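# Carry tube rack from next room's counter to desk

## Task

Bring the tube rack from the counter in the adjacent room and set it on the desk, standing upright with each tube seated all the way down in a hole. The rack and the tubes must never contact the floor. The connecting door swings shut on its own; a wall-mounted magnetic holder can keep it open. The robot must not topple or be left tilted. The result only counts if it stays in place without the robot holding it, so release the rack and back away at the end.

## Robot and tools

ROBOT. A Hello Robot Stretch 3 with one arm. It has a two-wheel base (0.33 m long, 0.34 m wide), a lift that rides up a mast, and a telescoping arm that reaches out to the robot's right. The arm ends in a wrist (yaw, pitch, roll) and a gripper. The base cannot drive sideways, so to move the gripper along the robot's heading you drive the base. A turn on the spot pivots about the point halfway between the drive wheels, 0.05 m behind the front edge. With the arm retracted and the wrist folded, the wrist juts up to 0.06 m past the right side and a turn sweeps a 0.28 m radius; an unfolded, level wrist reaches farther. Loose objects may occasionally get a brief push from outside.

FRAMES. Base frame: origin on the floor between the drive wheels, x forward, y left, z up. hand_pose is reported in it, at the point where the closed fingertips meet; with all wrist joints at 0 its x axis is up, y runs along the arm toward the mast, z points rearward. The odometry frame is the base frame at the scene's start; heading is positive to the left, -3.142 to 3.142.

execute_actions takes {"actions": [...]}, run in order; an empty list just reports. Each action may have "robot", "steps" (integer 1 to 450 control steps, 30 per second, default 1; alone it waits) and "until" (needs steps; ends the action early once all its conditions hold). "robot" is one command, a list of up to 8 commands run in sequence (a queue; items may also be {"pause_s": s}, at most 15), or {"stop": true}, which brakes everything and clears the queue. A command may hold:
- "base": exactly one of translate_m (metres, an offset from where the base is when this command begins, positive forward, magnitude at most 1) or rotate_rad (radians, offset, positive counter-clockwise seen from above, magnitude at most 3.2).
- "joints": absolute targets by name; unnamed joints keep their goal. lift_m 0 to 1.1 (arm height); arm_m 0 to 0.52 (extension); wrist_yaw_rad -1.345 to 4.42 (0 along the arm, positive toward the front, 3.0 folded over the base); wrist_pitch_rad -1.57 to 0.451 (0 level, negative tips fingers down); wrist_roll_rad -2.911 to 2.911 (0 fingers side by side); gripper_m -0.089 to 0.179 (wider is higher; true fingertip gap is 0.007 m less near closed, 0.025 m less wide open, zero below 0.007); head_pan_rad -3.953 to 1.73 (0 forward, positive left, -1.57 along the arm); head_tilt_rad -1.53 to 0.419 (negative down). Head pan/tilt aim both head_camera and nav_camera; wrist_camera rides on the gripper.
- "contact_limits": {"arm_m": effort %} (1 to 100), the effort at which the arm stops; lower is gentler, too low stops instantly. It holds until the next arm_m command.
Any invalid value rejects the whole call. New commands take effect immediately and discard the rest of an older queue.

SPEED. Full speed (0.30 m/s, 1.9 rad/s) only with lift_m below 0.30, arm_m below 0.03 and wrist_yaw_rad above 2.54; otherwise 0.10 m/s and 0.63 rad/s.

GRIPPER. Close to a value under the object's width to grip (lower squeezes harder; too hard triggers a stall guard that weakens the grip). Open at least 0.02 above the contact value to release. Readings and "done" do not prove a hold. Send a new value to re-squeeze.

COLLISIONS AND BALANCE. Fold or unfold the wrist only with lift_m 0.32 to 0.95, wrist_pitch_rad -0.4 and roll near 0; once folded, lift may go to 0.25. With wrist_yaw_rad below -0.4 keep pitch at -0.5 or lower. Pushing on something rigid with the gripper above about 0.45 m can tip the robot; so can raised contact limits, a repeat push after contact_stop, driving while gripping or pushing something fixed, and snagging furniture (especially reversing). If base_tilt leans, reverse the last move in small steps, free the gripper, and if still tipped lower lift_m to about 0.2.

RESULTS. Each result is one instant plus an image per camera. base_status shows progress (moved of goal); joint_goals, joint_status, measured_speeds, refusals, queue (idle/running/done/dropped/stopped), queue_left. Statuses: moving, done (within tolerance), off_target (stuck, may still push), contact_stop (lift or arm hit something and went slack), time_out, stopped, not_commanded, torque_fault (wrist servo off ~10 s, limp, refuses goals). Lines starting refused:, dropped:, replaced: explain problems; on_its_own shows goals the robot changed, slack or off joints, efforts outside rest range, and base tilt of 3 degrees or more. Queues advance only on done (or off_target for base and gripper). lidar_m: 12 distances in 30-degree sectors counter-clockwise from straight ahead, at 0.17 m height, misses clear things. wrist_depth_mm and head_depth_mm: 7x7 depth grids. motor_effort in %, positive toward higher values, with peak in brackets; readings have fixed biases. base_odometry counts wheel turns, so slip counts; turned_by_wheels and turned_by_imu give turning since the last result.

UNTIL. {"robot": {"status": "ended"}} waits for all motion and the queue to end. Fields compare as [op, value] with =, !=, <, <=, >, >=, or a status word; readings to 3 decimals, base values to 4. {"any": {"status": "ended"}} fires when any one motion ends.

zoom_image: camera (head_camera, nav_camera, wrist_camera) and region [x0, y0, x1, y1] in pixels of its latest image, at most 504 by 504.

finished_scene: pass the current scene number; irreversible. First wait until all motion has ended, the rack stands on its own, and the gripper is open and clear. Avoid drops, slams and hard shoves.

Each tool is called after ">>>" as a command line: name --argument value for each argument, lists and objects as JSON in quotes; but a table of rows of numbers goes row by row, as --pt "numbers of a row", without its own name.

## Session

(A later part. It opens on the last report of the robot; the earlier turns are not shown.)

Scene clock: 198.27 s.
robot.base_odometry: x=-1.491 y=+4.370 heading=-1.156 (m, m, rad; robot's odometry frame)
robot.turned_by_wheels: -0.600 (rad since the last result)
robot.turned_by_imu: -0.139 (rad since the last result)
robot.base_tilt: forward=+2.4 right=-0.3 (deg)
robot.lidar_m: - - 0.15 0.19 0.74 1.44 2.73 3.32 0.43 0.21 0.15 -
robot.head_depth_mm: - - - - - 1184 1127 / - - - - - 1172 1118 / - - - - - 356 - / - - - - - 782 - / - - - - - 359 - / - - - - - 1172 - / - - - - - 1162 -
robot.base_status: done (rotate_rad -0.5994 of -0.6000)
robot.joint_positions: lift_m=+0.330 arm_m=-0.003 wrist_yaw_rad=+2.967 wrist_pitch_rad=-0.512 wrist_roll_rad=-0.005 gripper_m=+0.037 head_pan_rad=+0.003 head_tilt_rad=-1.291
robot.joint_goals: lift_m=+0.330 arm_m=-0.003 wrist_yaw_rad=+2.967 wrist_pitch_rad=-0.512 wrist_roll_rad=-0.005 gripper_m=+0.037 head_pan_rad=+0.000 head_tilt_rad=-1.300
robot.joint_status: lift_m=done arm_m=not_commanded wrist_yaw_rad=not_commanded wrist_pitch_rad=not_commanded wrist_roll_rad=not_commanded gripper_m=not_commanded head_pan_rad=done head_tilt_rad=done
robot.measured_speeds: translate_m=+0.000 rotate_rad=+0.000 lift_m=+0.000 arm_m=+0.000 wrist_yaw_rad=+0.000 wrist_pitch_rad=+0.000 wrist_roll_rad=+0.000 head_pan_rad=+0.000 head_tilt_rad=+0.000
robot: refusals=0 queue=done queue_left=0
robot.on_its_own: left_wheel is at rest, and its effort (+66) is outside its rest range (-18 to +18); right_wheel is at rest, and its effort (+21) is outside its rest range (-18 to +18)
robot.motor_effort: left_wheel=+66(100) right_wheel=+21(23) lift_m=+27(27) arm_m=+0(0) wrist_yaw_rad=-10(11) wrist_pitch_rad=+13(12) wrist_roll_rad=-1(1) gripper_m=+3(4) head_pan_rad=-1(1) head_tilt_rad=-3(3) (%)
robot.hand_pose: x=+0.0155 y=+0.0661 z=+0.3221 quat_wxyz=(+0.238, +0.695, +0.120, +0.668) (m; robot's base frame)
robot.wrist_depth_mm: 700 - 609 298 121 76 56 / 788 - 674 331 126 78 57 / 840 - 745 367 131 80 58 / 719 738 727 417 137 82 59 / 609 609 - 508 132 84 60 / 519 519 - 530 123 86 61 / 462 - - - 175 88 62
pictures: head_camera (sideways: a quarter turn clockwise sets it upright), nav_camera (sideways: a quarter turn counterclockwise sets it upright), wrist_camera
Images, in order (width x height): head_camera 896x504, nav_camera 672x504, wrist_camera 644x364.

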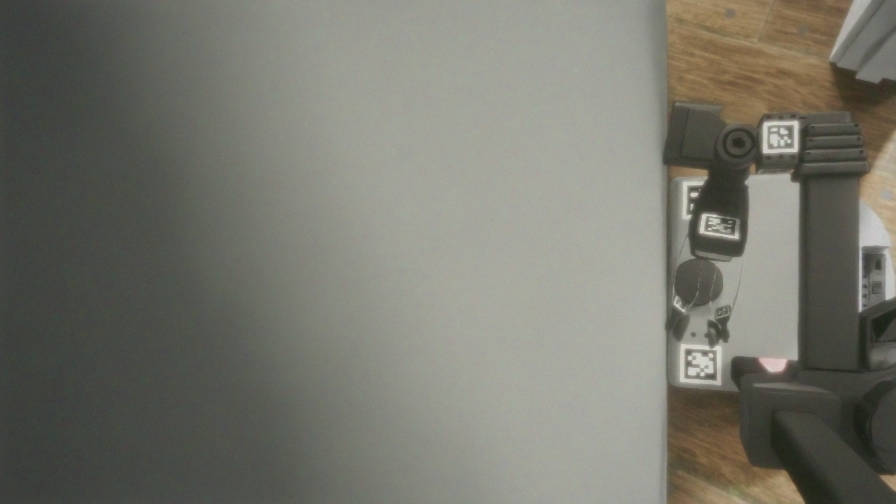

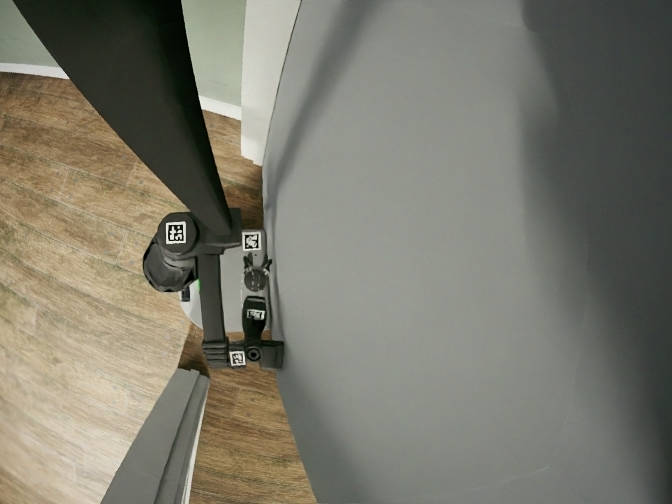

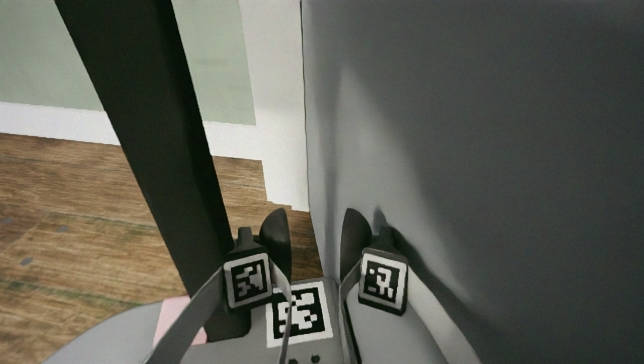

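>>> execute_actions --actions '[{"robot":[{"base":{"rotate_rad":0.25}},{"base":{"translate_m":0.11}},{"base":{"rotate_rad":0.25}},{"base":{"translate_m":0.11}},{"base":{"rotate_rad":0.25}},{"base":{"translate_m":0.11}},{"base":{"rotate_rad":0.25}},{"base":{"translate_m":0.11}}],"steps":450,"until":{"robot":{"status":"ended"}}}]'

Scene clock: 218.73 s.
robot.base_odometry: x=-1.336 y=+4.217 heading=-0.405 (m, m, rad; robot's odometry frame)
robot.turned_by_wheels: +0.751 (rad since the last result)
robot.turned_by_imu: -0.019 (rad since the last result)
robot.base_tilt: forward=+1.2 right=+0.3 (deg)
robot.lidar_m: - - 0.15 0.24 0.76 1.45 2.70 2.73 0.41 0.21 0.15 -
robot.head_depth_mm: - - - - - 1180 1052 / - - - - - 1169 1114 / - - - - - - - / - - - - - 839 - / - - - - - 526 - / - - - - - 1178 - / - - - - - 1162 -
robot.base_status: moving (rotate_rad +0.2494 of +0.2500)
robot.joint_positions: lift_m=+0.330 arm_m=-0.003 wrist_yaw_rad=+2.973 wrist_pitch_rad=-0.512 wrist_roll_rad=-0.005 gripper_m=+0.037 head_pan_rad=+0.003 head_tilt_rad=-1.291
robot.joint_goals: lift_m=+0.330 arm_m=-0.003 wrist_yaw_rad=+2.973 wrist_pitch_rad=-0.512 wrist_roll_rad=-0.005 gripper_m=+0.037 head_pan_rad=+0.000 head_tilt_rad=-1.300
robot.joint_status: lift_m=done arm_m=not_commanded wrist_yaw_rad=not_commanded wrist_pitch_rad=not_commanded wrist_roll_rad=not_commanded gripper_m=not_commanded head_pan_rad=done head_tilt_rad=done
robot.measured_speeds: translate_m=+0.000 rotate_rad=-0.002 lift_m=+0.000 arm_m=+0.000 wrist_yaw_rad=+0.000 wrist_pitch_rad=+0.000 wrist_roll_rad=+0.000 head_pan_rad=+0.000 head_tilt_rad=+0.000
robot: refusals=0 queue=running queue_left=3
robot.motor_effort: left_wheel=+6(85) right_wheel=+22(34) lift_m=+26(27) arm_m=+0(1) wrist_yaw_rad=-16(18) wrist_pitch_rad=+13(14) wrist_roll_rad=-1(1) gripper_m=+1(4) head_pan_rad=-1(2) head_tilt_rad=-3(4) (%)
robot.hand_pose: x=+0.0143 y=+0.0664 z=+0.3221 quat_wxyz=(+0.236, +0.695, +0.122, +0.668) (m; robot's base frame)
robot.wrist_depth_mm: 729 - 645 406 141 86 61 / 795 - 695 447 146 87 62 / 875 840 773 498 150 89 63 / 724 714 738 569 157 91 64 / 601 602 - 569 147 93 65 / 521 518 - 488 136 95 66 / 456 - - - 195 92 67
pictures: head_camera (sideways: a quarter turn clockwise sets it upright), nav_camera (sideways: a quarter turn counterclockwise sets it upright), wrist_camera
Images, in order (width x height): head_camera 896x504, nav_camera 672x504, wrist_camera 644x364.

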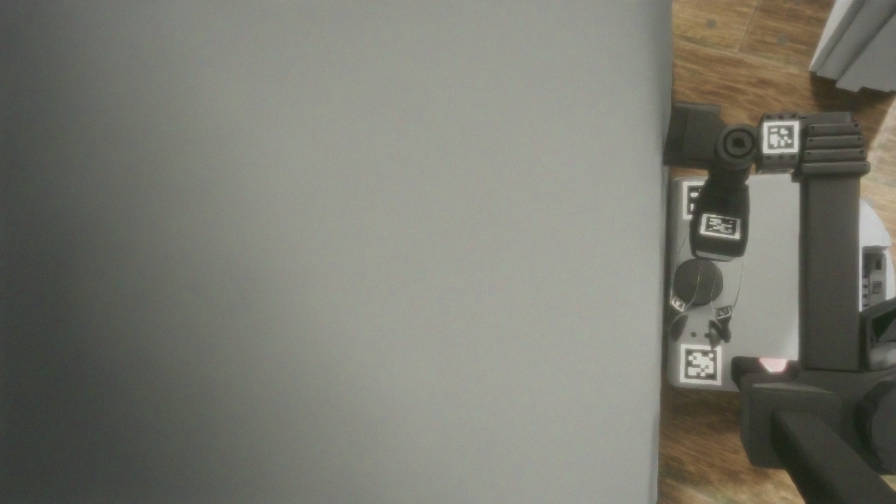

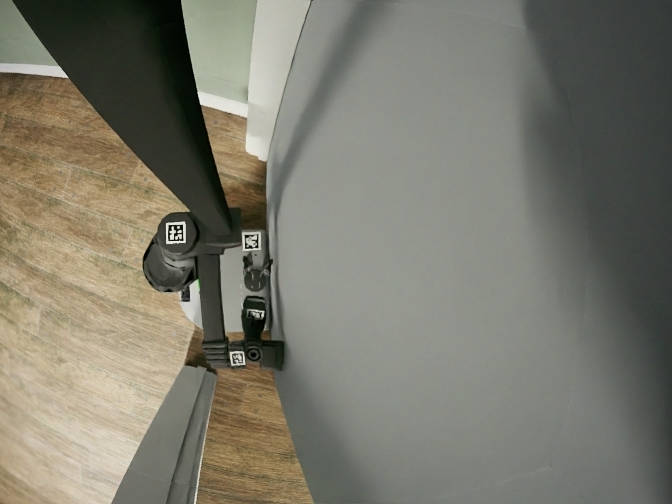

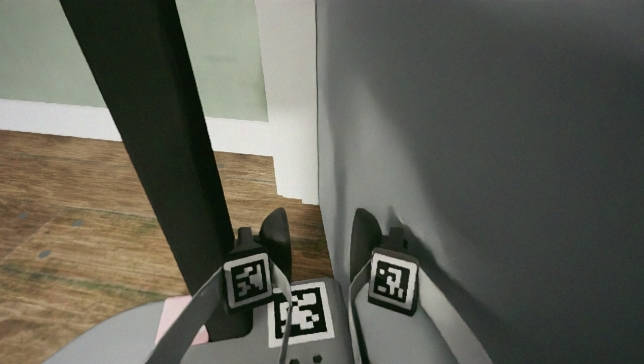

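>>> execute_actions --actions '[{"robot":[{"base":{"translate_m":1.0}},{"base":{"rotate_rad":-0.9}},{"base":{"translate_m":0.3}}],"steps":450,"until":{"robot":{"status":"ended"}}},{"steps":200,"until":{"robot":{"status":"ended"}}}]'

Scene clock: 252.53 s.
robot.base_odometry: x=+0.010 y=+3.745 heading=-1.053 (m, m, rad; robot's odometry frame)
robot.turned_by_wheels: -0.648 (rad since the last result)
robot.turned_by_imu: +1.297 (rad since the last result)
robot.base_tilt: forward=+2.3 right=-0.5 (deg)
robot.lidar_m: - - 0.15 0.19 3.23 0.91 2.19 2.27 1.74 0.21 0.15 -
robot.head_depth_mm: - - - - - 1185 1134 / - - - - - 1178 1116 / - - - - - - 1094 / - - - - - - - / - - - - - - - / - - - - - 1169 - / - - - - - 1156 -
robot.base_status: off_target (translate_m +0.2997 of +0.3000)
robot.joint_positions: lift_m=+0.330 arm_m=-0.003 wrist_yaw_rad=+2.968 wrist_pitch_rad=-0.511 wrist_roll_rad=-0.004 gripper_m=+0.037 head_pan_rad=-0.005 head_tilt_rad=-1.295
robot.joint_goals: lift_m=+0.330 arm_m=-0.003 wrist_yaw_rad=+2.968 wrist_pitch_rad=-0.511 wrist_roll_rad=-0.004 gripper_m=+0.037 head_pan_rad=+0.000 head_tilt_rad=-1.300
robot.joint_status: lift_m=done arm_m=not_commanded wrist_yaw_rad=not_commanded wrist_pitch_rad=not_commanded wrist_roll_rad=not_commanded gripper_m=not_commanded head_pan_rad=done head_tilt_rad=done
robot.measured_speeds: translate_m=+0.000 rotate_rad=+0.000 lift_m=+0.000 arm_m=+0.000 wrist_yaw_rad=+0.000 wrist_pitch_rad=+0.000 wrist_roll_rad=+0.000 head_pan_rad=+0.000 head_tilt_rad=+0.000
robot: refusals=0 queue=done queue_left=0
robot.on_its_own: left_wheel is at rest, and its effort (+63) is outside its rest range (-18 to +18); right_wheel is at rest, and its effort (+24) is outside its rest range (-18 to +18)
robot.motor_effort: left_wheel=+63(100) right_wheel=+24(61) lift_m=+24(31) arm_m=+0(2) wrist_yaw_rad=-11(18) wrist_pitch_rad=+12(15) wrist_roll_rad=-2(2) gripper_m=+4(4) head_pan_rad=+2(3) head_tilt_rad=-2(4) (%)
robot.hand_pose: x=+0.0153 y=+0.0663 z=+0.3224 quat_wxyz=(+0.237, +0.695, +0.120, +0.668) (m; robot's base frame)
robot.wrist_depth_mm: - - - 300 122 76 56 / - - - 331 127 78 57 / 901 - 910 373 131 80 58 / 736 730 731 423 137 82 59 / 604 603 - 547 133 84 60 / 517 519 - 530 123 87 61 / 460 - - - 176 88 62
pictures: head_camera (sideways: a quarter turn clockwise sets it upright), nav_camera (sideways: a quarter turn counterclockwise sets it upright), wrist_camera
Images, in order (width x height): head_camera 896x504, nav_camera 672x504, wrist_camera 644x364.

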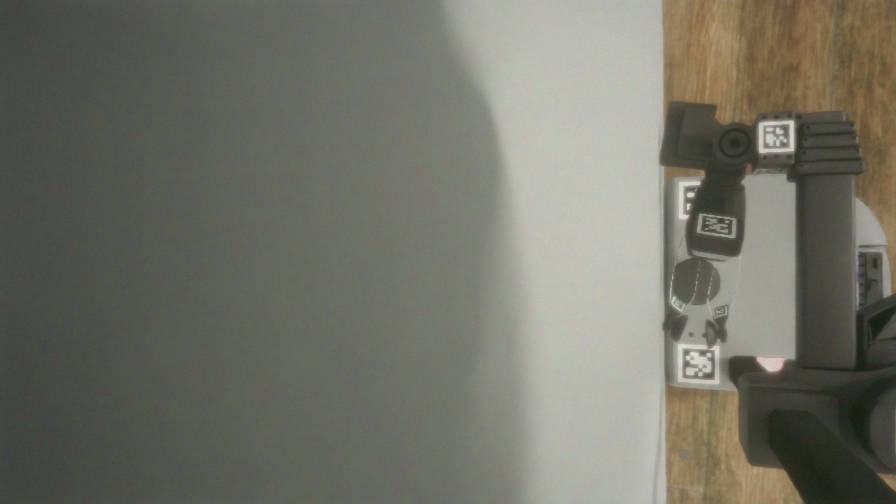

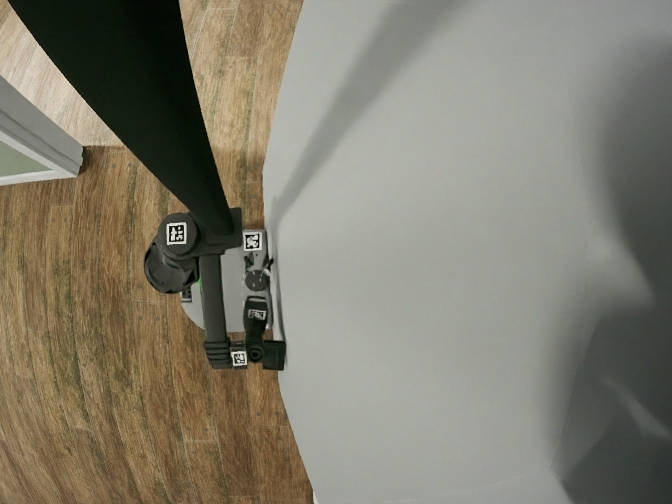

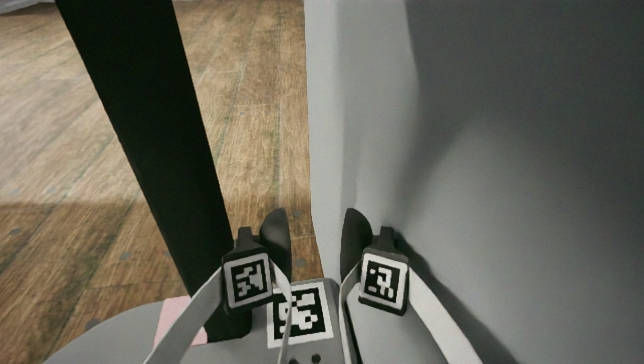

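>>> execute_actions --actions '[{"robot":[{"base":{"translate_m":-0.15}}],"steps":200,"until":{"robot":{"status":"ended"}}},{"steps":45}]'

Scene clock: 258.10 s.
robot.base_odometry: x=-0.065 y=+3.875 heading=-1.053 (m, m, rad; robot's odometry frame)
robot.turned_by_wheels: +0.000 (rad since the last result)
robot.turned_by_imu: -0.003 (rad since the last result)
robot.base_tilt: forward=+2.6 right=-0.5 (deg)
robot.lidar_m: 0.20 0.21 0.28 1.91 3.25 0.78 2.22 2.26 1.72 1.17 0.29 0.21
robot.head_depth_mm: - - 324 498 1186 1202 1127 / - - 324 497 1172 1198 1120 / - - 323 495 1165 - 1093 / - - 323 495 1167 - - / - - 322 493 1153 - - / - - 322 491 1154 1185 - / - - 321 492 1141 1169 -
robot.base_status: done (translate_m -0.1500 of -0.1500)
robot.joint_positions: lift_m=+0.330 arm_m=-0.003 wrist_yaw_rad=+2.956 wrist_pitch_rad=-0.511 wrist_roll_rad=-0.004 gripper_m=+0.037 head_pan_rad=-0.005 head_tilt_rad=-1.295
robot.joint_goals: lift_m=+0.330 arm_m=-0.003 wrist_yaw_rad=+2.956 wrist_pitch_rad=-0.511 wrist_roll_rad=-0.004 gripper_m=+0.037 head_pan_rad=+0.000 head_tilt_rad=-1.300
robot.joint_status: lift_m=done arm_m=not_commanded wrist_yaw_rad=not_commanded wrist_pitch_rad=not_commanded wrist_roll_rad=not_commanded gripper_m=not_commanded head_pan_rad=done head_tilt_rad=done
robot.measured_speeds: translate_m=+0.000 rotate_rad=+0.000 lift_m=+0.000 arm_m=+0.000 wrist_yaw_rad=+0.000 wrist_pitch_rad=+0.000 wrist_roll_rad=+0.000 head_pan_rad=+0.000 head_tilt_rad=+0.000
robot: refusals=0 queue=done queue_left=0
robot.motor_effort: left_wheel=+1(63) right_wheel=+0(24) lift_m=+24(24) arm_m=+0(0) wrist_yaw_rad=-2(11) wrist_pitch_rad=+12(12) wrist_roll_rad=-2(2) gripper_m=+0(4) head_pan_rad=+2(2) head_tilt_rad=-2(2) (%)
robot.hand_pose: x=+0.0178 y=+0.0659 z=+0.3224 quat_wxyz=(+0.241, +0.696, +0.115, +0.666) (m; robot's base frame)
robot.wrist_depth_mm: - - - - 412 268 195 / - - - - 437 275 199 / 934 - 921 902 454 283 203 / 740 704 722 717 482 290 207 / 607 602 627 594 454 297 211 / 515 518 - 528 425 306 216 / 458 - - - 454 299 221
pictures: head_camera (sideways: a quarter turn clockwise sets it upright), nav_camera (sideways: a quarter turn counterclockwise sets it upright), wrist_camera
Images, in order (width x height): head_camera 896x504, nav_camera 672x504, wrist_camera 644x364.

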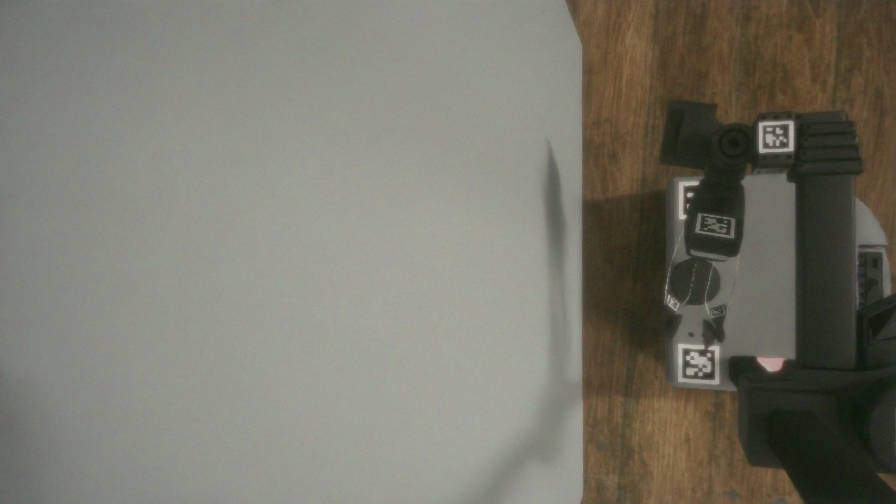

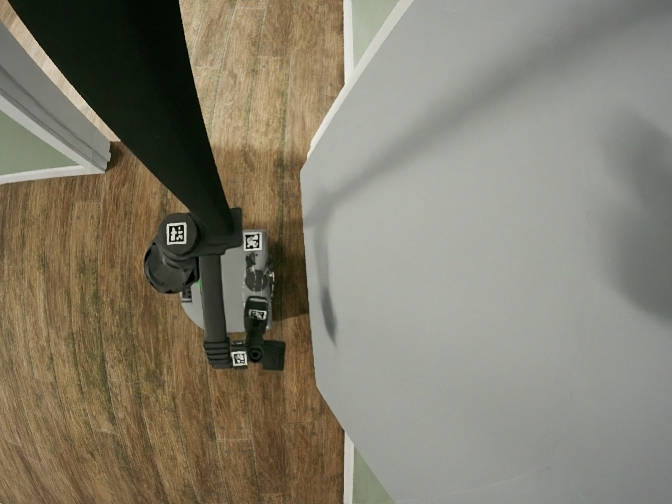

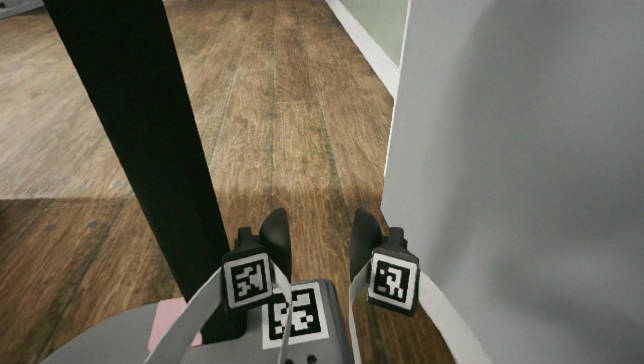

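>>> execute_actions --actions '[{"robot":[{"base":{"translate_m":-0.13}},{"base":{"rotate_rad":-1.571},"joints":{"lift_m":0.28,"head_tilt_rad":-0.4,"head_pan_rad":0}}],"steps":300,"until":{"robot":{"status":"ended"}}}]'

>>> execute_actions --actions '[{"robot":[{"base":{"translate_m":0.7},"joints":{"head_pan_rad":-1.0}}],"steps":300,"until":{"robot":{"status":"ended"}}}]'

Scene clock: 266.03 s.
robot.base_odometry: x=-0.129 y=+3.988 heading=-2.624 (m, m, rad; robot's odometry frame)
robot.turned_by_wheels: -1.571 (rad since the last result)
robot.turned_by_imu: -1.575 (rad since the last result)
robot.base_tilt: forward=+2.6 right=-0.5 (deg)
robot.lidar_m: 1.53 0.47 0.34 0.33 0.34 0.47 2.73 0.70 0.69 2.37 2.23 1.71
robot.head_depth_mm: 1418 1513 1617 1728 1861 1858 1481 / 1437 1528 1620 1735 1886 1884 1482 / 1432 1534 1623 1749 1873 1857 1462 / 1441 1520 1632 1752 1904 1844 1467 / 1438 1525 1646 1751 1892 1817 1453 / 1458 1531 1658 1769 1877 1807 1450 / 1298 1337 1375 1422 1465 1515 1392
robot.base_status: done (rotate_rad -1.5708 of -1.5710)
robot.joint_positions: lift_m=+0.280 arm_m=-0.003 wrist_yaw_rad=+2.956 wrist_pitch_rad=-0.511 wrist_roll_rad=-0.004 gripper_m=+0.037 head_pan_rad=-0.005 head_tilt_rad=-0.408
robot.joint_goals: lift_m=+0.280 arm_m=-0.003 wrist_yaw_rad=+2.956 wrist_pitch_rad=-0.511 wrist_roll_rad=-0.004 gripper_m=+0.037 head_pan_rad=+0.000 head_tilt_rad=-0.400
robot.joint_status: lift_m=done arm_m=not_commanded wrist_yaw_rad=not_commanded wrist_pitch_rad=not_commanded wrist_roll_rad=not_commanded gripper_m=not_commanded head_pan_rad=done head_tilt_rad=done
robot.measured_speeds: translate_m=+0.000 rotate_rad=+0.000 lift_m=+0.000 arm_m=+0.000 wrist_yaw_rad=+0.000 wrist_pitch_rad=+0.000 wrist_roll_rad=+0.000 head_pan_rad=+0.000 head_tilt_rad=+0.000
robot: refusals=0 queue=done queue_left=0
robot.motor_effort: left_wheel=+4(15) right_wheel=-2(7) lift_m=+22(24) arm_m=+0(1) wrist_yaw_rad=-1(1) wrist_pitch_rad=+12(12) wrist_roll_rad=-2(2) gripper_m=+0(0) head_pan_rad=+2(2) head_tilt_rad=+3(30) (%)
robot.hand_pose: x=+0.0179 y=+0.0659 z=+0.2727 quat_wxyz=(+0.241, +0.696, +0.115, +0.666) (m; robot's base frame)
robot.wrist_depth_mm: 304 - 332 348 363 385 403 / 331 - 362 381 403 425 476 / 362 - 401 420 450 480 663 / 402 419 451 475 506 546 646 / 446 472 496 522 537 535 537 / 465 - - - 476 459 460 / - - - - 408 406 404
pictures: head_camera (sideways: a quarter turn clockwise sets it upright), nav_camera (sideways: a quarter turn counterclockwise sets it upright), wrist_camera
Images, in order (width x height): head_camera 896x504, nav_camera 672x504, wrist_camera 644x364.

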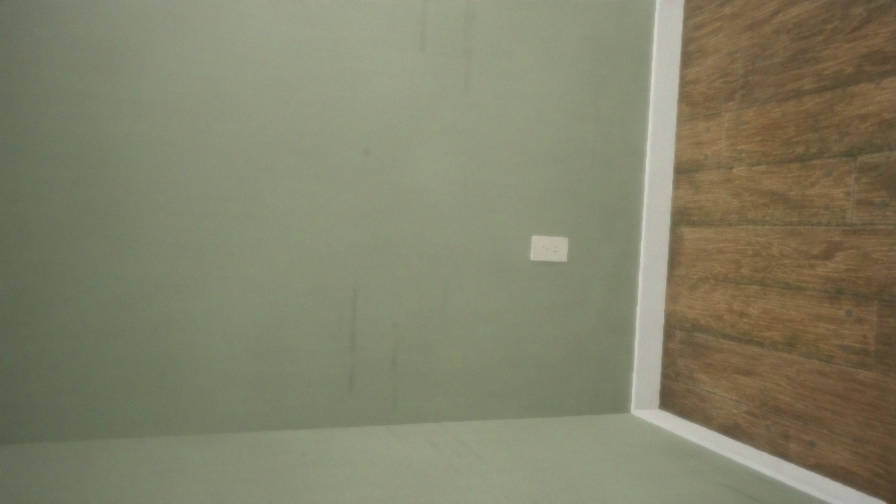

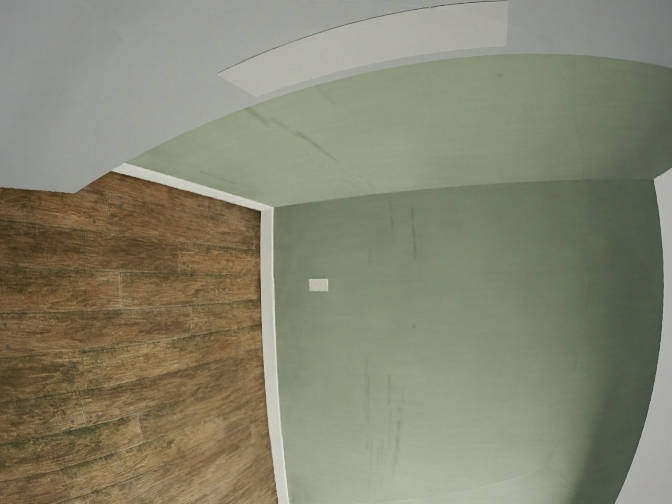

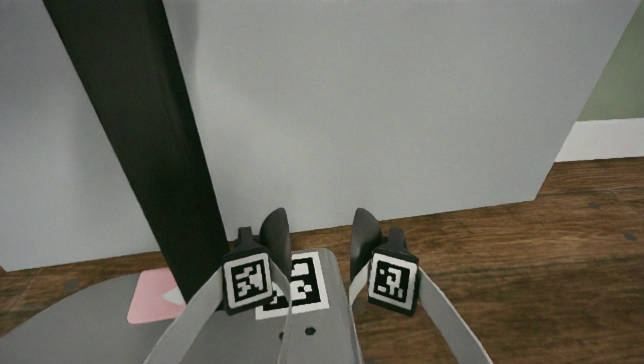

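Scene clock: 270.13 s.
robot.base_odometry: x=-0.737 y=+3.641 heading=-2.624 (m, m, rad; robot's odometry frame)
robot.turned_by_wheels: +0.000 (rad since the last result)
robot.turned_by_imu: +0.002 (rad since the last result)
robot.base_tilt: forward=+2.4 right=-0.5 (deg)
robot.lidar_m: 0.99 0.59 0.46 0.45 0.41 0.47 2.50 1.26 1.74 2.70 1.31 1.01
robot.head_depth_mm: 2381 2679 2888 2812 2604 1873 1479 / 1949 2178 2411 2724 2541 1859 1475 / 1650 1777 1946 2180 2304 1868 1465 / 1430 1529 1658 1798 1988 1825 1461 / 1263 1336 1438 1533 1657 1722 1448 / 1129 1183 1262 1348 1442 1538 1440 / 1014 1070 1130 1193 1269 1357 1380
robot.base_status: done (translate_m +0.7000 of +0.7000)
robot.joint_positions: lift_m=+0.280 arm_m=-0.003 wrist_yaw_rad=+2.956 wrist_pitch_rad=-0.511 wrist_roll_rad=-0.004 gripper_m=+0.037 head_pan_rad=-0.993 head_tilt_rad=-0.408
robot.joint_goals: lift_m=+0.280 arm_m=-0.003 wrist_yaw_rad=+2.956 wrist_pitch_rad=-0.511 wrist_roll_rad=-0.004 gripper_m=+0.037 head_pan_rad=-1.000 head_tilt_rad=-0.400
robot.joint_status: lift_m=done arm_m=not_commanded wrist_yaw_rad=not_commanded wrist_pitch_rad=not_commanded wrist_roll_rad=not_commanded gripper_m=not_commanded head_pan_rad=done head_tilt_rad=done
robot.measured_speeds: translate_m=+0.000 rotate_rad=+0.000 lift_m=+0.000 arm_m=+0.000 wrist_yaw_rad=+0.000 wrist_pitch_rad=+0.000 wrist_roll_rad=+0.000 head_pan_rad=+0.000 head_tilt_rad=+0.000
robot: refusals=0 queue=done queue_left=0
robot.motor_effort: left_wheel=+3(15) right_wheel=-2(5) lift_m=+22(22) arm_m=+0(0) wrist_yaw_rad=-1(1) wrist_pitch_rad=+12(11) wrist_roll_rad=-2(2) gripper_m=+0(0) head_pan_rad=-3(35) head_tilt_rad=+2(3) (%)
robot.hand_pose: x=+0.0179 y=+0.0659 z=+0.2726 quat_wxyz=(+0.241, +0.696, +0.115, +0.666) (m; robot's base frame)
robot.wrist_depth_mm: 413 - 442 455 465 479 488 / 348 - 483 495 517 527 545 / 371 - 539 557 573 590 600 / 401 548 579 608 617 619 634 / 452 484 555 536 553 536 545 / 460 - - - 478 458 457 / - - - - 404 403 402
pictures: head_camera (sideways: a quarter turn clockwise sets it upright), nav_camera (sideways: a quarter turn counterclockwise sets it upright), wrist_camera
Images, in order (width x height): head_camera 896x504, nav_camera 672x504, wrist_camera 644x364.

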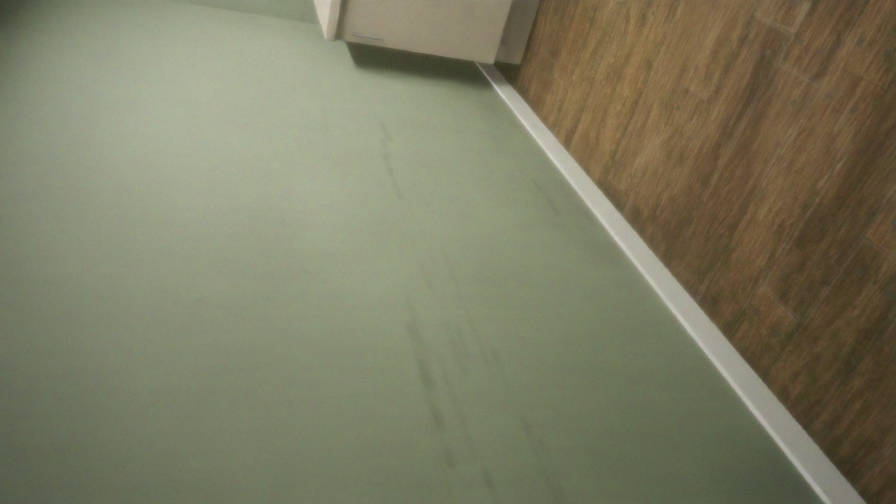

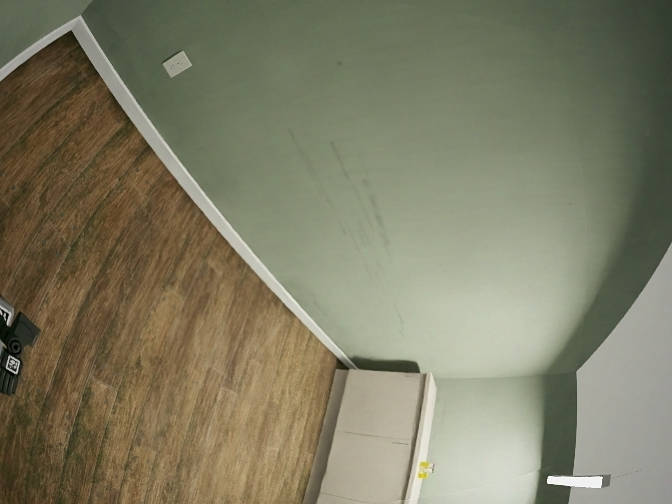

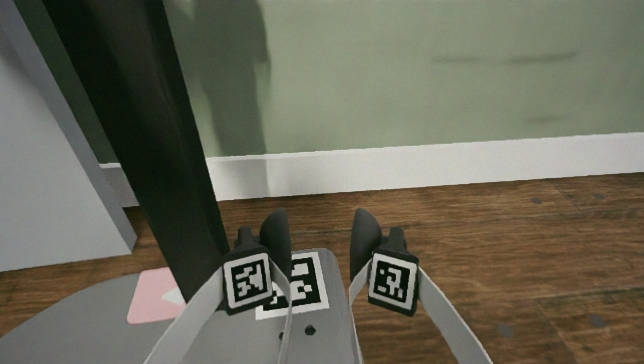

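>>> execute_actions --actions '[{"robot":[{"base":{"rotate_rad":-1.571},"joints":{"head_pan_rad":0,"head_tilt_rad":-0.45}},{"base":{"translate_m":1.0}}],"steps":300,"until":{"robot":{"status":"ended"}}}]'

Scene clock: 279.57 s.
robot.base_odometry: x=-1.232 y=+4.511 heading=+2.088 (m, m, rad; robot's odometry frame)
robot.turned_by_wheels: -1.571 (rad since the last result)
robot.turned_by_imu: -1.570 (rad since the last result)
robot.base_tilt: forward=+2.5 right=-0.4 (deg)
robot.lidar_m: 1.71 1.18 0.92 0.90 0.96 1.42 1.35 1.38 1.24 1.22 1.30 1.74
robot.head_depth_mm: 1958 2101 2197 1781 1911 1819 1437 / 1990 2113 2119 1776 1938 1786 1430 / 1979 2157 1825 1796 1956 1774 1416 / 2004 2125 2024 1817 1966 1758 1413 / 2011 2143 1977 1846 1966 1753 1402 / 2015 2144 1918 1843 2013 1725 1401 / 2035 2174 1898 1864 2087 1736 1399
robot.base_status: done (translate_m +1.0000 of +1.0000)
robot.joint_positions: lift_m=+0.280 arm_m=-0.003 wrist_yaw_rad=+2.956 wrist_pitch_rad=-0.511 wrist_roll_rad=-0.004 gripper_m=+0.037 head_pan_rad=-0.007 head_tilt_rad=-0.446
robot.joint_goals: lift_m=+0.280 arm_m=-0.003 wrist_yaw_rad=+2.956 wrist_pitch_rad=-0.511 wrist_roll_rad=-0.004 gripper_m=+0.037 head_pan_rad=+0.000 head_tilt_rad=-0.450
robot.joint_status: lift_m=done arm_m=not_commanded wrist_yaw_rad=not_commanded wrist_pitch_rad=not_commanded wrist_roll_rad=not_commanded gripper_m=not_commanded head_pan_rad=done head_tilt_rad=done
robot.measured_speeds: translate_m=+0.000 rotate_rad=+0.000 lift_m=+0.000 arm_m=+0.000 wrist_yaw_rad=+0.000 wrist_pitch_rad=+0.000 wrist_roll_rad=+0.000 head_pan_rad=+0.000 head_tilt_rad=+0.000
robot: refusals=0 queue=done queue_left=0
robot.motor_effort: left_wheel=+3(16) right_wheel=-2(6) lift_m=+22(22) arm_m=+0(0) wrist_yaw_rad=-1(1) wrist_pitch_rad=+12(12) wrist_roll_rad=-2(2) gripper_m=+0(0) head_pan_rad=+3(34) head_tilt_rad=-2(6) (%)
robot.hand_pose: x=+0.0180 y=+0.0659 z=+0.2726 quat_wxyz=(+0.241, +0.696, +0.115, +0.666) (m; robot's base frame)
robot.wrist_depth_mm: 806 - 842 842 894 905 919 / 888 - 885 945 939 963 - / 819 - 817 802 811 818 797 / 644 634 647 647 645 656 637 / 536 540 564 541 548 545 539 / 468 - - - 471 456 461 / - - - - 404 405 407
pictures: head_camera (sideways: a quarter turn clockwise sets it upright), nav_camera (sideways: a quarter turn counterclockwise sets it upright), wrist_camera
Images, in order (width x height): head_camera 896x504, nav_camera 672x504, wrist_camera 644x364.

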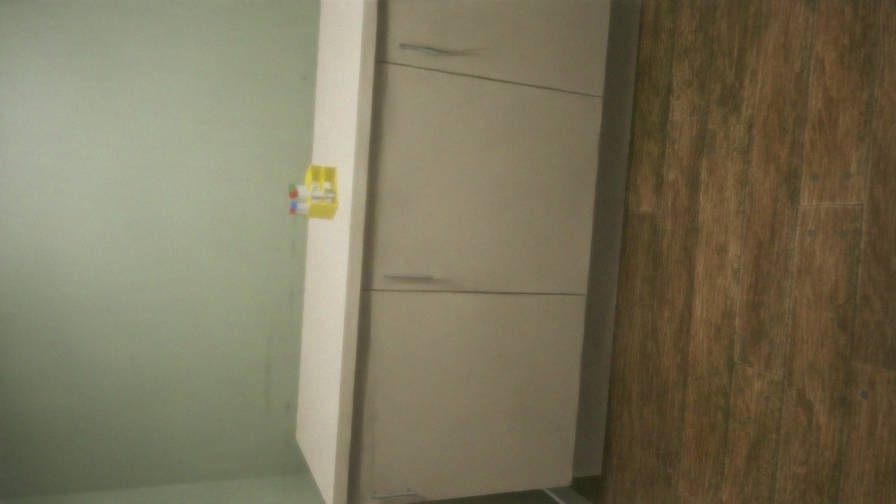

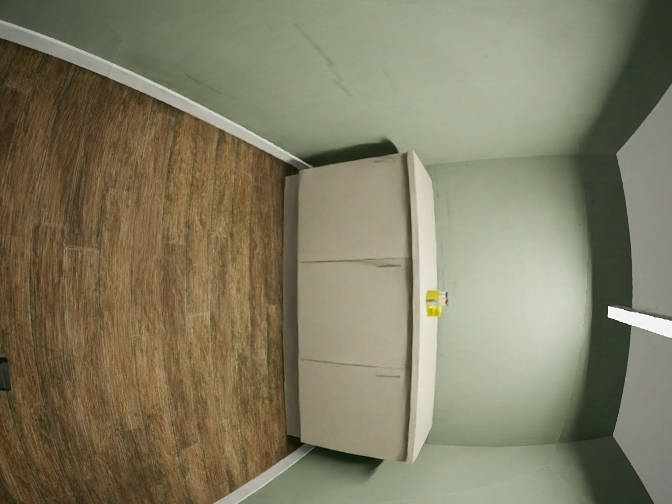

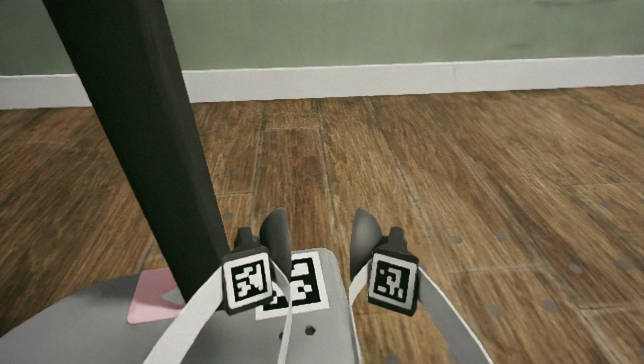

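>>> execute_actions --actions '[{"robot":[{"base":{"translate_m":1.0}},{"base":{"translate_m":0.1},"joints":{"lift_m":0.9,"wrist_pitch_rad":-0.4,"wrist_roll_rad":0}},{"joints":{"wrist_yaw_rad":0,"gripper_m":0.15}},{"joints":{"lift_m":1.08,"wrist_pitch_rad":-0.3,"head_pan_rad":-1.5,"head_tilt_rad":-0.6},"base":{"rotate_rad":1.571}}],"steps":450,"until":{"robot":{"status":"ended"}}},{"steps":300,"until":{"robot":{"status":"ended"}}}]'

Scene clock: 303.60 s.
robot.base_odometry: x=-1.776 y=+5.466 heading=-2.624 (m, m, rad; robot's odometry frame)
robot.turned_by_wheels: +1.571 (rad since the last result)
robot.turned_by_imu: +1.575 (rad since the last result)
robot.base_tilt: forward=+2.5 right=-0.6 (deg)
robot.lidar_m: 0.80 0.85 1.25 2.43 1.73 1.34 1.32 0.81 0.64 0.63 0.68 0.82
robot.head_depth_mm: 1004 - - - - - 1001 / 1015 - - - - - - / 1030 1111 - 849 - - 1049 / 1044 1136 1143 816 788 904 1050 / 1056 1160 1127 715 795 918 1086 / 1072 1184 1108 758 815 950 1178 / 1087 1189 1097 772 838 976 1180
robot.base_status: done (rotate_rad +1.5708 of +1.5710)
robot.joint_positions: lift_m=+1.080 arm_m=-0.003 wrist_yaw_rad=+0.001 wrist_pitch_rad=-0.321 wrist_roll_rad=-0.003 gripper_m=+0.150 head_pan_rad=-1.493 head_tilt_rad=-0.593
robot.joint_goals: lift_m=+1.080 arm_m=-0.003 wrist_yaw_rad=+0.000 wrist_pitch_rad=-0.300 wrist_roll_rad=+0.000 gripper_m=+0.150 head_pan_rad=-1.500 head_tilt_rad=-0.600
robot.joint_status: lift_m=done arm_m=not_commanded wrist_yaw_rad=done wrist_pitch_rad=done wrist_roll_rad=done gripper_m=done head_pan_rad=done head_tilt_rad=done
robot.measured_speeds: translate_m=+0.000 rotate_rad=+0.000 lift_m=+0.000 arm_m=+0.000 wrist_yaw_rad=+0.000 wrist_pitch_rad=+0.000 wrist_roll_rad=+0.000 head_pan_rad=+0.000 head_tilt_rad=+0.000
robot: refusals=0 queue=done queue_left=0
robot.motor_effort: left_wheel=-4(14) right_wheel=+2(5) lift_m=+31(33) arm_m=+0(1) wrist_yaw_rad=-1(4) wrist_pitch_rad=+13(15) wrist_roll_rad=+2(2) gripper_m=-1(81) head_pan_rad=-2(35) head_tilt_rad=-3(14) (%)
robot.hand_pose: x=-0.0213 y=-0.3778 z=+1.1148 quat_wxyz=(+0.699, +0.114, -0.697, -0.113) (m; robot's base frame)
robot.wrist_depth_mm: 830 951 918 875 857 833 824 / 825 - 983 976 887 889 869 / 835 - - - 949 933 909 / 718 673 681 689 593 634 679 / 518 540 515 515 519 548 520 / 580 - 535 508 460 - 433 / 658 631 595 560 536 520 486
pictures: head_camera (sideways: a quarter turn clockwise sets it upright), nav_camera (sideways: a quarter turn counterclockwise sets it upright), wrist_camera
Images, in order (width x height): head_camera 896x504, nav_camera 672x504, wrist_camera 644x364.

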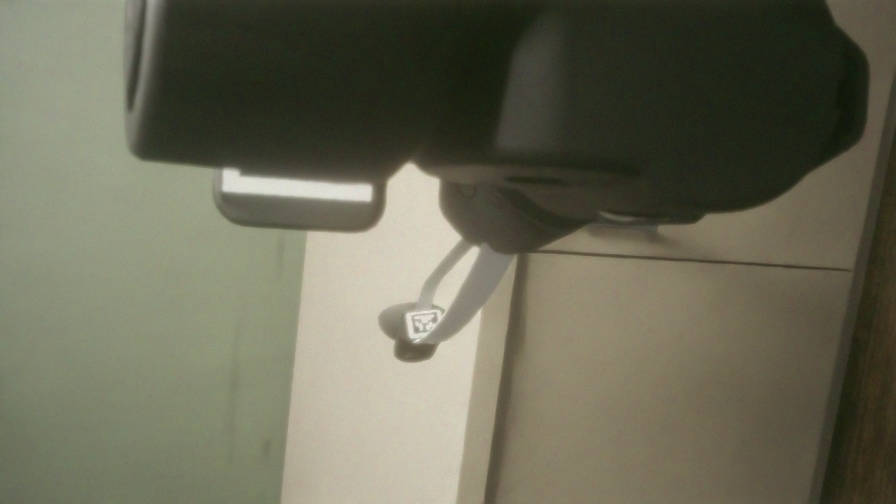

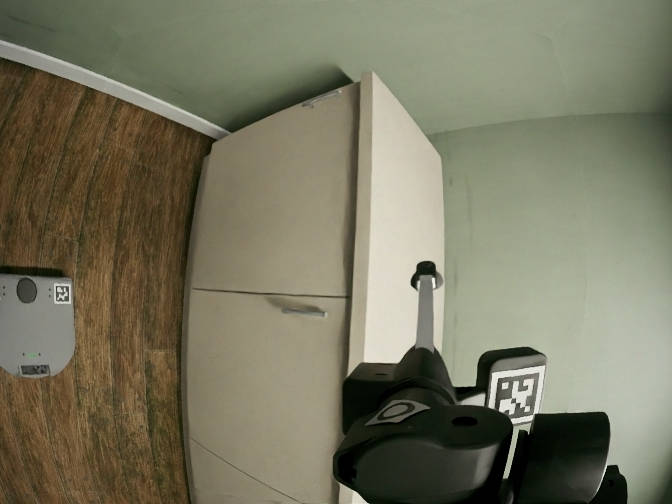

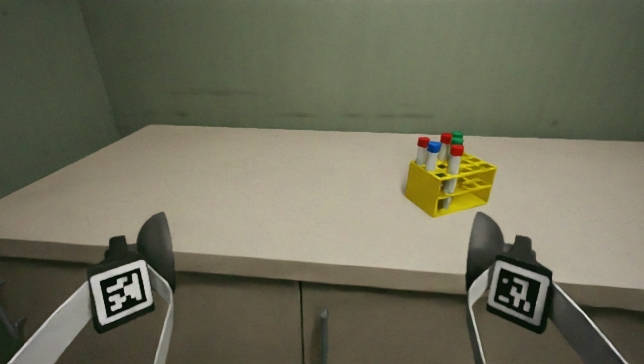

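>>> execute_actions --actions '[{"robot":[{"base":{"translate_m":-0.22},"joints":{"arm_m":0.15,"wrist_pitch_rad":-0.5}}],"steps":450,"until":{"robot":{"status":"ended"}}}]'

Scene clock: 309.30 s.
robot.base_odometry: x=-1.585 y=+5.575 heading=-2.624 (m, m, rad; robot's odometry frame)
robot.turned_by_wheels: +0.000 (rad since the last result)
robot.turned_by_imu: -0.002 (rad since the last result)
robot.base_tilt: forward=+2.6 right=-0.5 (deg)
robot.lidar_m: 1.02 1.09 1.60 2.41 1.45 1.12 1.10 0.78 0.61 0.61 0.65 0.97
robot.head_depth_mm: - - - 764 695 792 917 / 987 - - 738 714 810 944 / 1002 - - 698 726 833 974 / 1026 1110 1166 756 744 857 1006 / 1036 1136 1136 747 764 882 1044 / 1052 1157 1107 742 773 907 1077 / 1072 1176 1091 745 802 936 1177
robot.base_status: done (translate_m -0.2200 of -0.2200)
robot.joint_positions: lift_m=+1.080 arm_m=+0.150 wrist_yaw_rad=+0.001 wrist_pitch_rad=-0.514 wrist_roll_rad=-0.003 gripper_m=+0.150 head_pan_rad=-1.493 head_tilt_rad=-0.593
robot.joint_goals: lift_m=+1.080 arm_m=+0.150 wrist_yaw_rad=+0.000 wrist_pitch_rad=-0.500 wrist_roll_rad=+0.000 gripper_m=+0.150 head_pan_rad=-1.500 head_tilt_rad=-0.600
robot.joint_status: lift_m=done arm_m=done wrist_yaw_rad=done wrist_pitch_rad=done wrist_roll_rad=done gripper_m=done head_pan_rad=done head_tilt_rad=done
robot.measured_speeds: translate_m=+0.000 rotate_rad=+0.000 lift_m=+0.000 arm_m=+0.000 wrist_yaw_rad=+0.000 wrist_pitch_rad=+0.000 wrist_roll_rad=+0.000 head_pan_rad=+0.000 head_tilt_rad=+0.000
robot: refusals=0 queue=done queue_left=0
robot.motor_effort: left_wheel=-4(11) right_wheel=+2(5) lift_m=+30(30) arm_m=+3(2) wrist_yaw_rad=-1(1) wrist_pitch_rad=+9(13) wrist_roll_rad=+1(1) gripper_m=+0(0) head_pan_rad=-3(3) head_tilt_rad=-3(3) (%)
robot.hand_pose: x=-0.0214 y=-0.5059 z=+1.0715 quat_wxyz=(+0.685, +0.181, -0.682, -0.180) (m; robot's base frame)
robot.wrist_depth_mm: 816 777 763 748 734 713 686 / 789 788 783 792 768 759 746 / 595 601 583 442 583 583 594 / 476 473 469 448 471 473 467 / 391 410 393 391 392 404 391 / 368 - 347 337 335 - 334 / 531 493 460 421 393 372 310
pictures: head_camera (sideways: a quarter turn clockwise sets it upright), nav_camera (sideways: a quarter turn counterclockwise sets it upright), wrist_camera
Images, in order (width x height): head_camera 896x504, nav_camera 672x504, wrist_camera 644x364.

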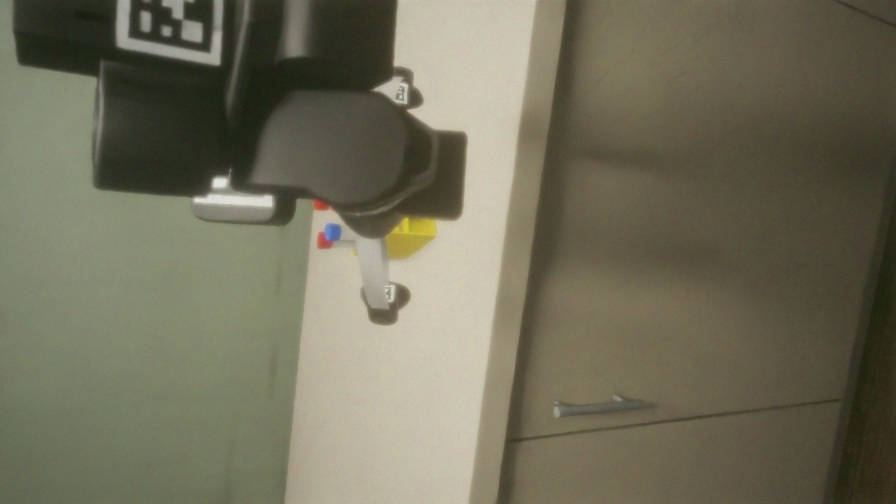

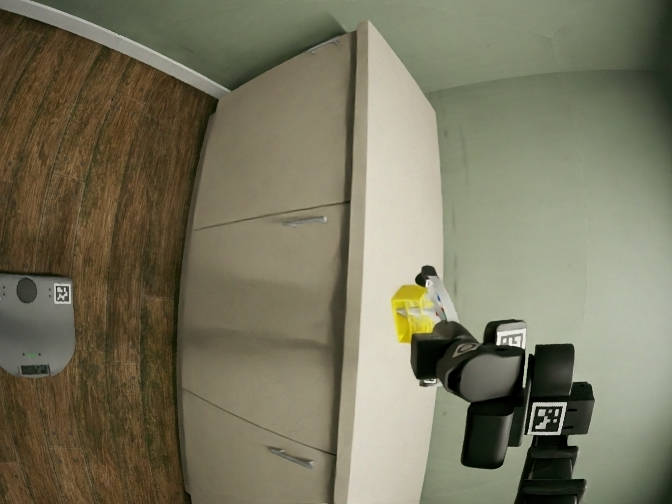

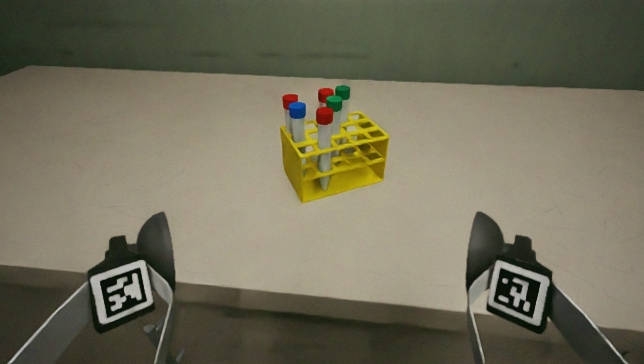

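>>> zoom_image --camera "wrist_camera" --region '[250,60,410,220]'

Region (250, 60, 410, 220) of wrist_camera's 644x364 image, scaled by 3.150.

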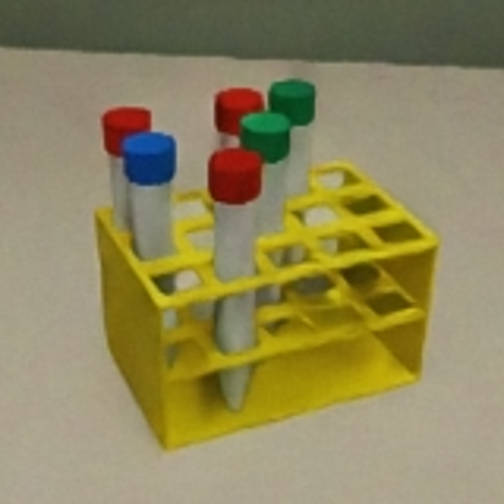

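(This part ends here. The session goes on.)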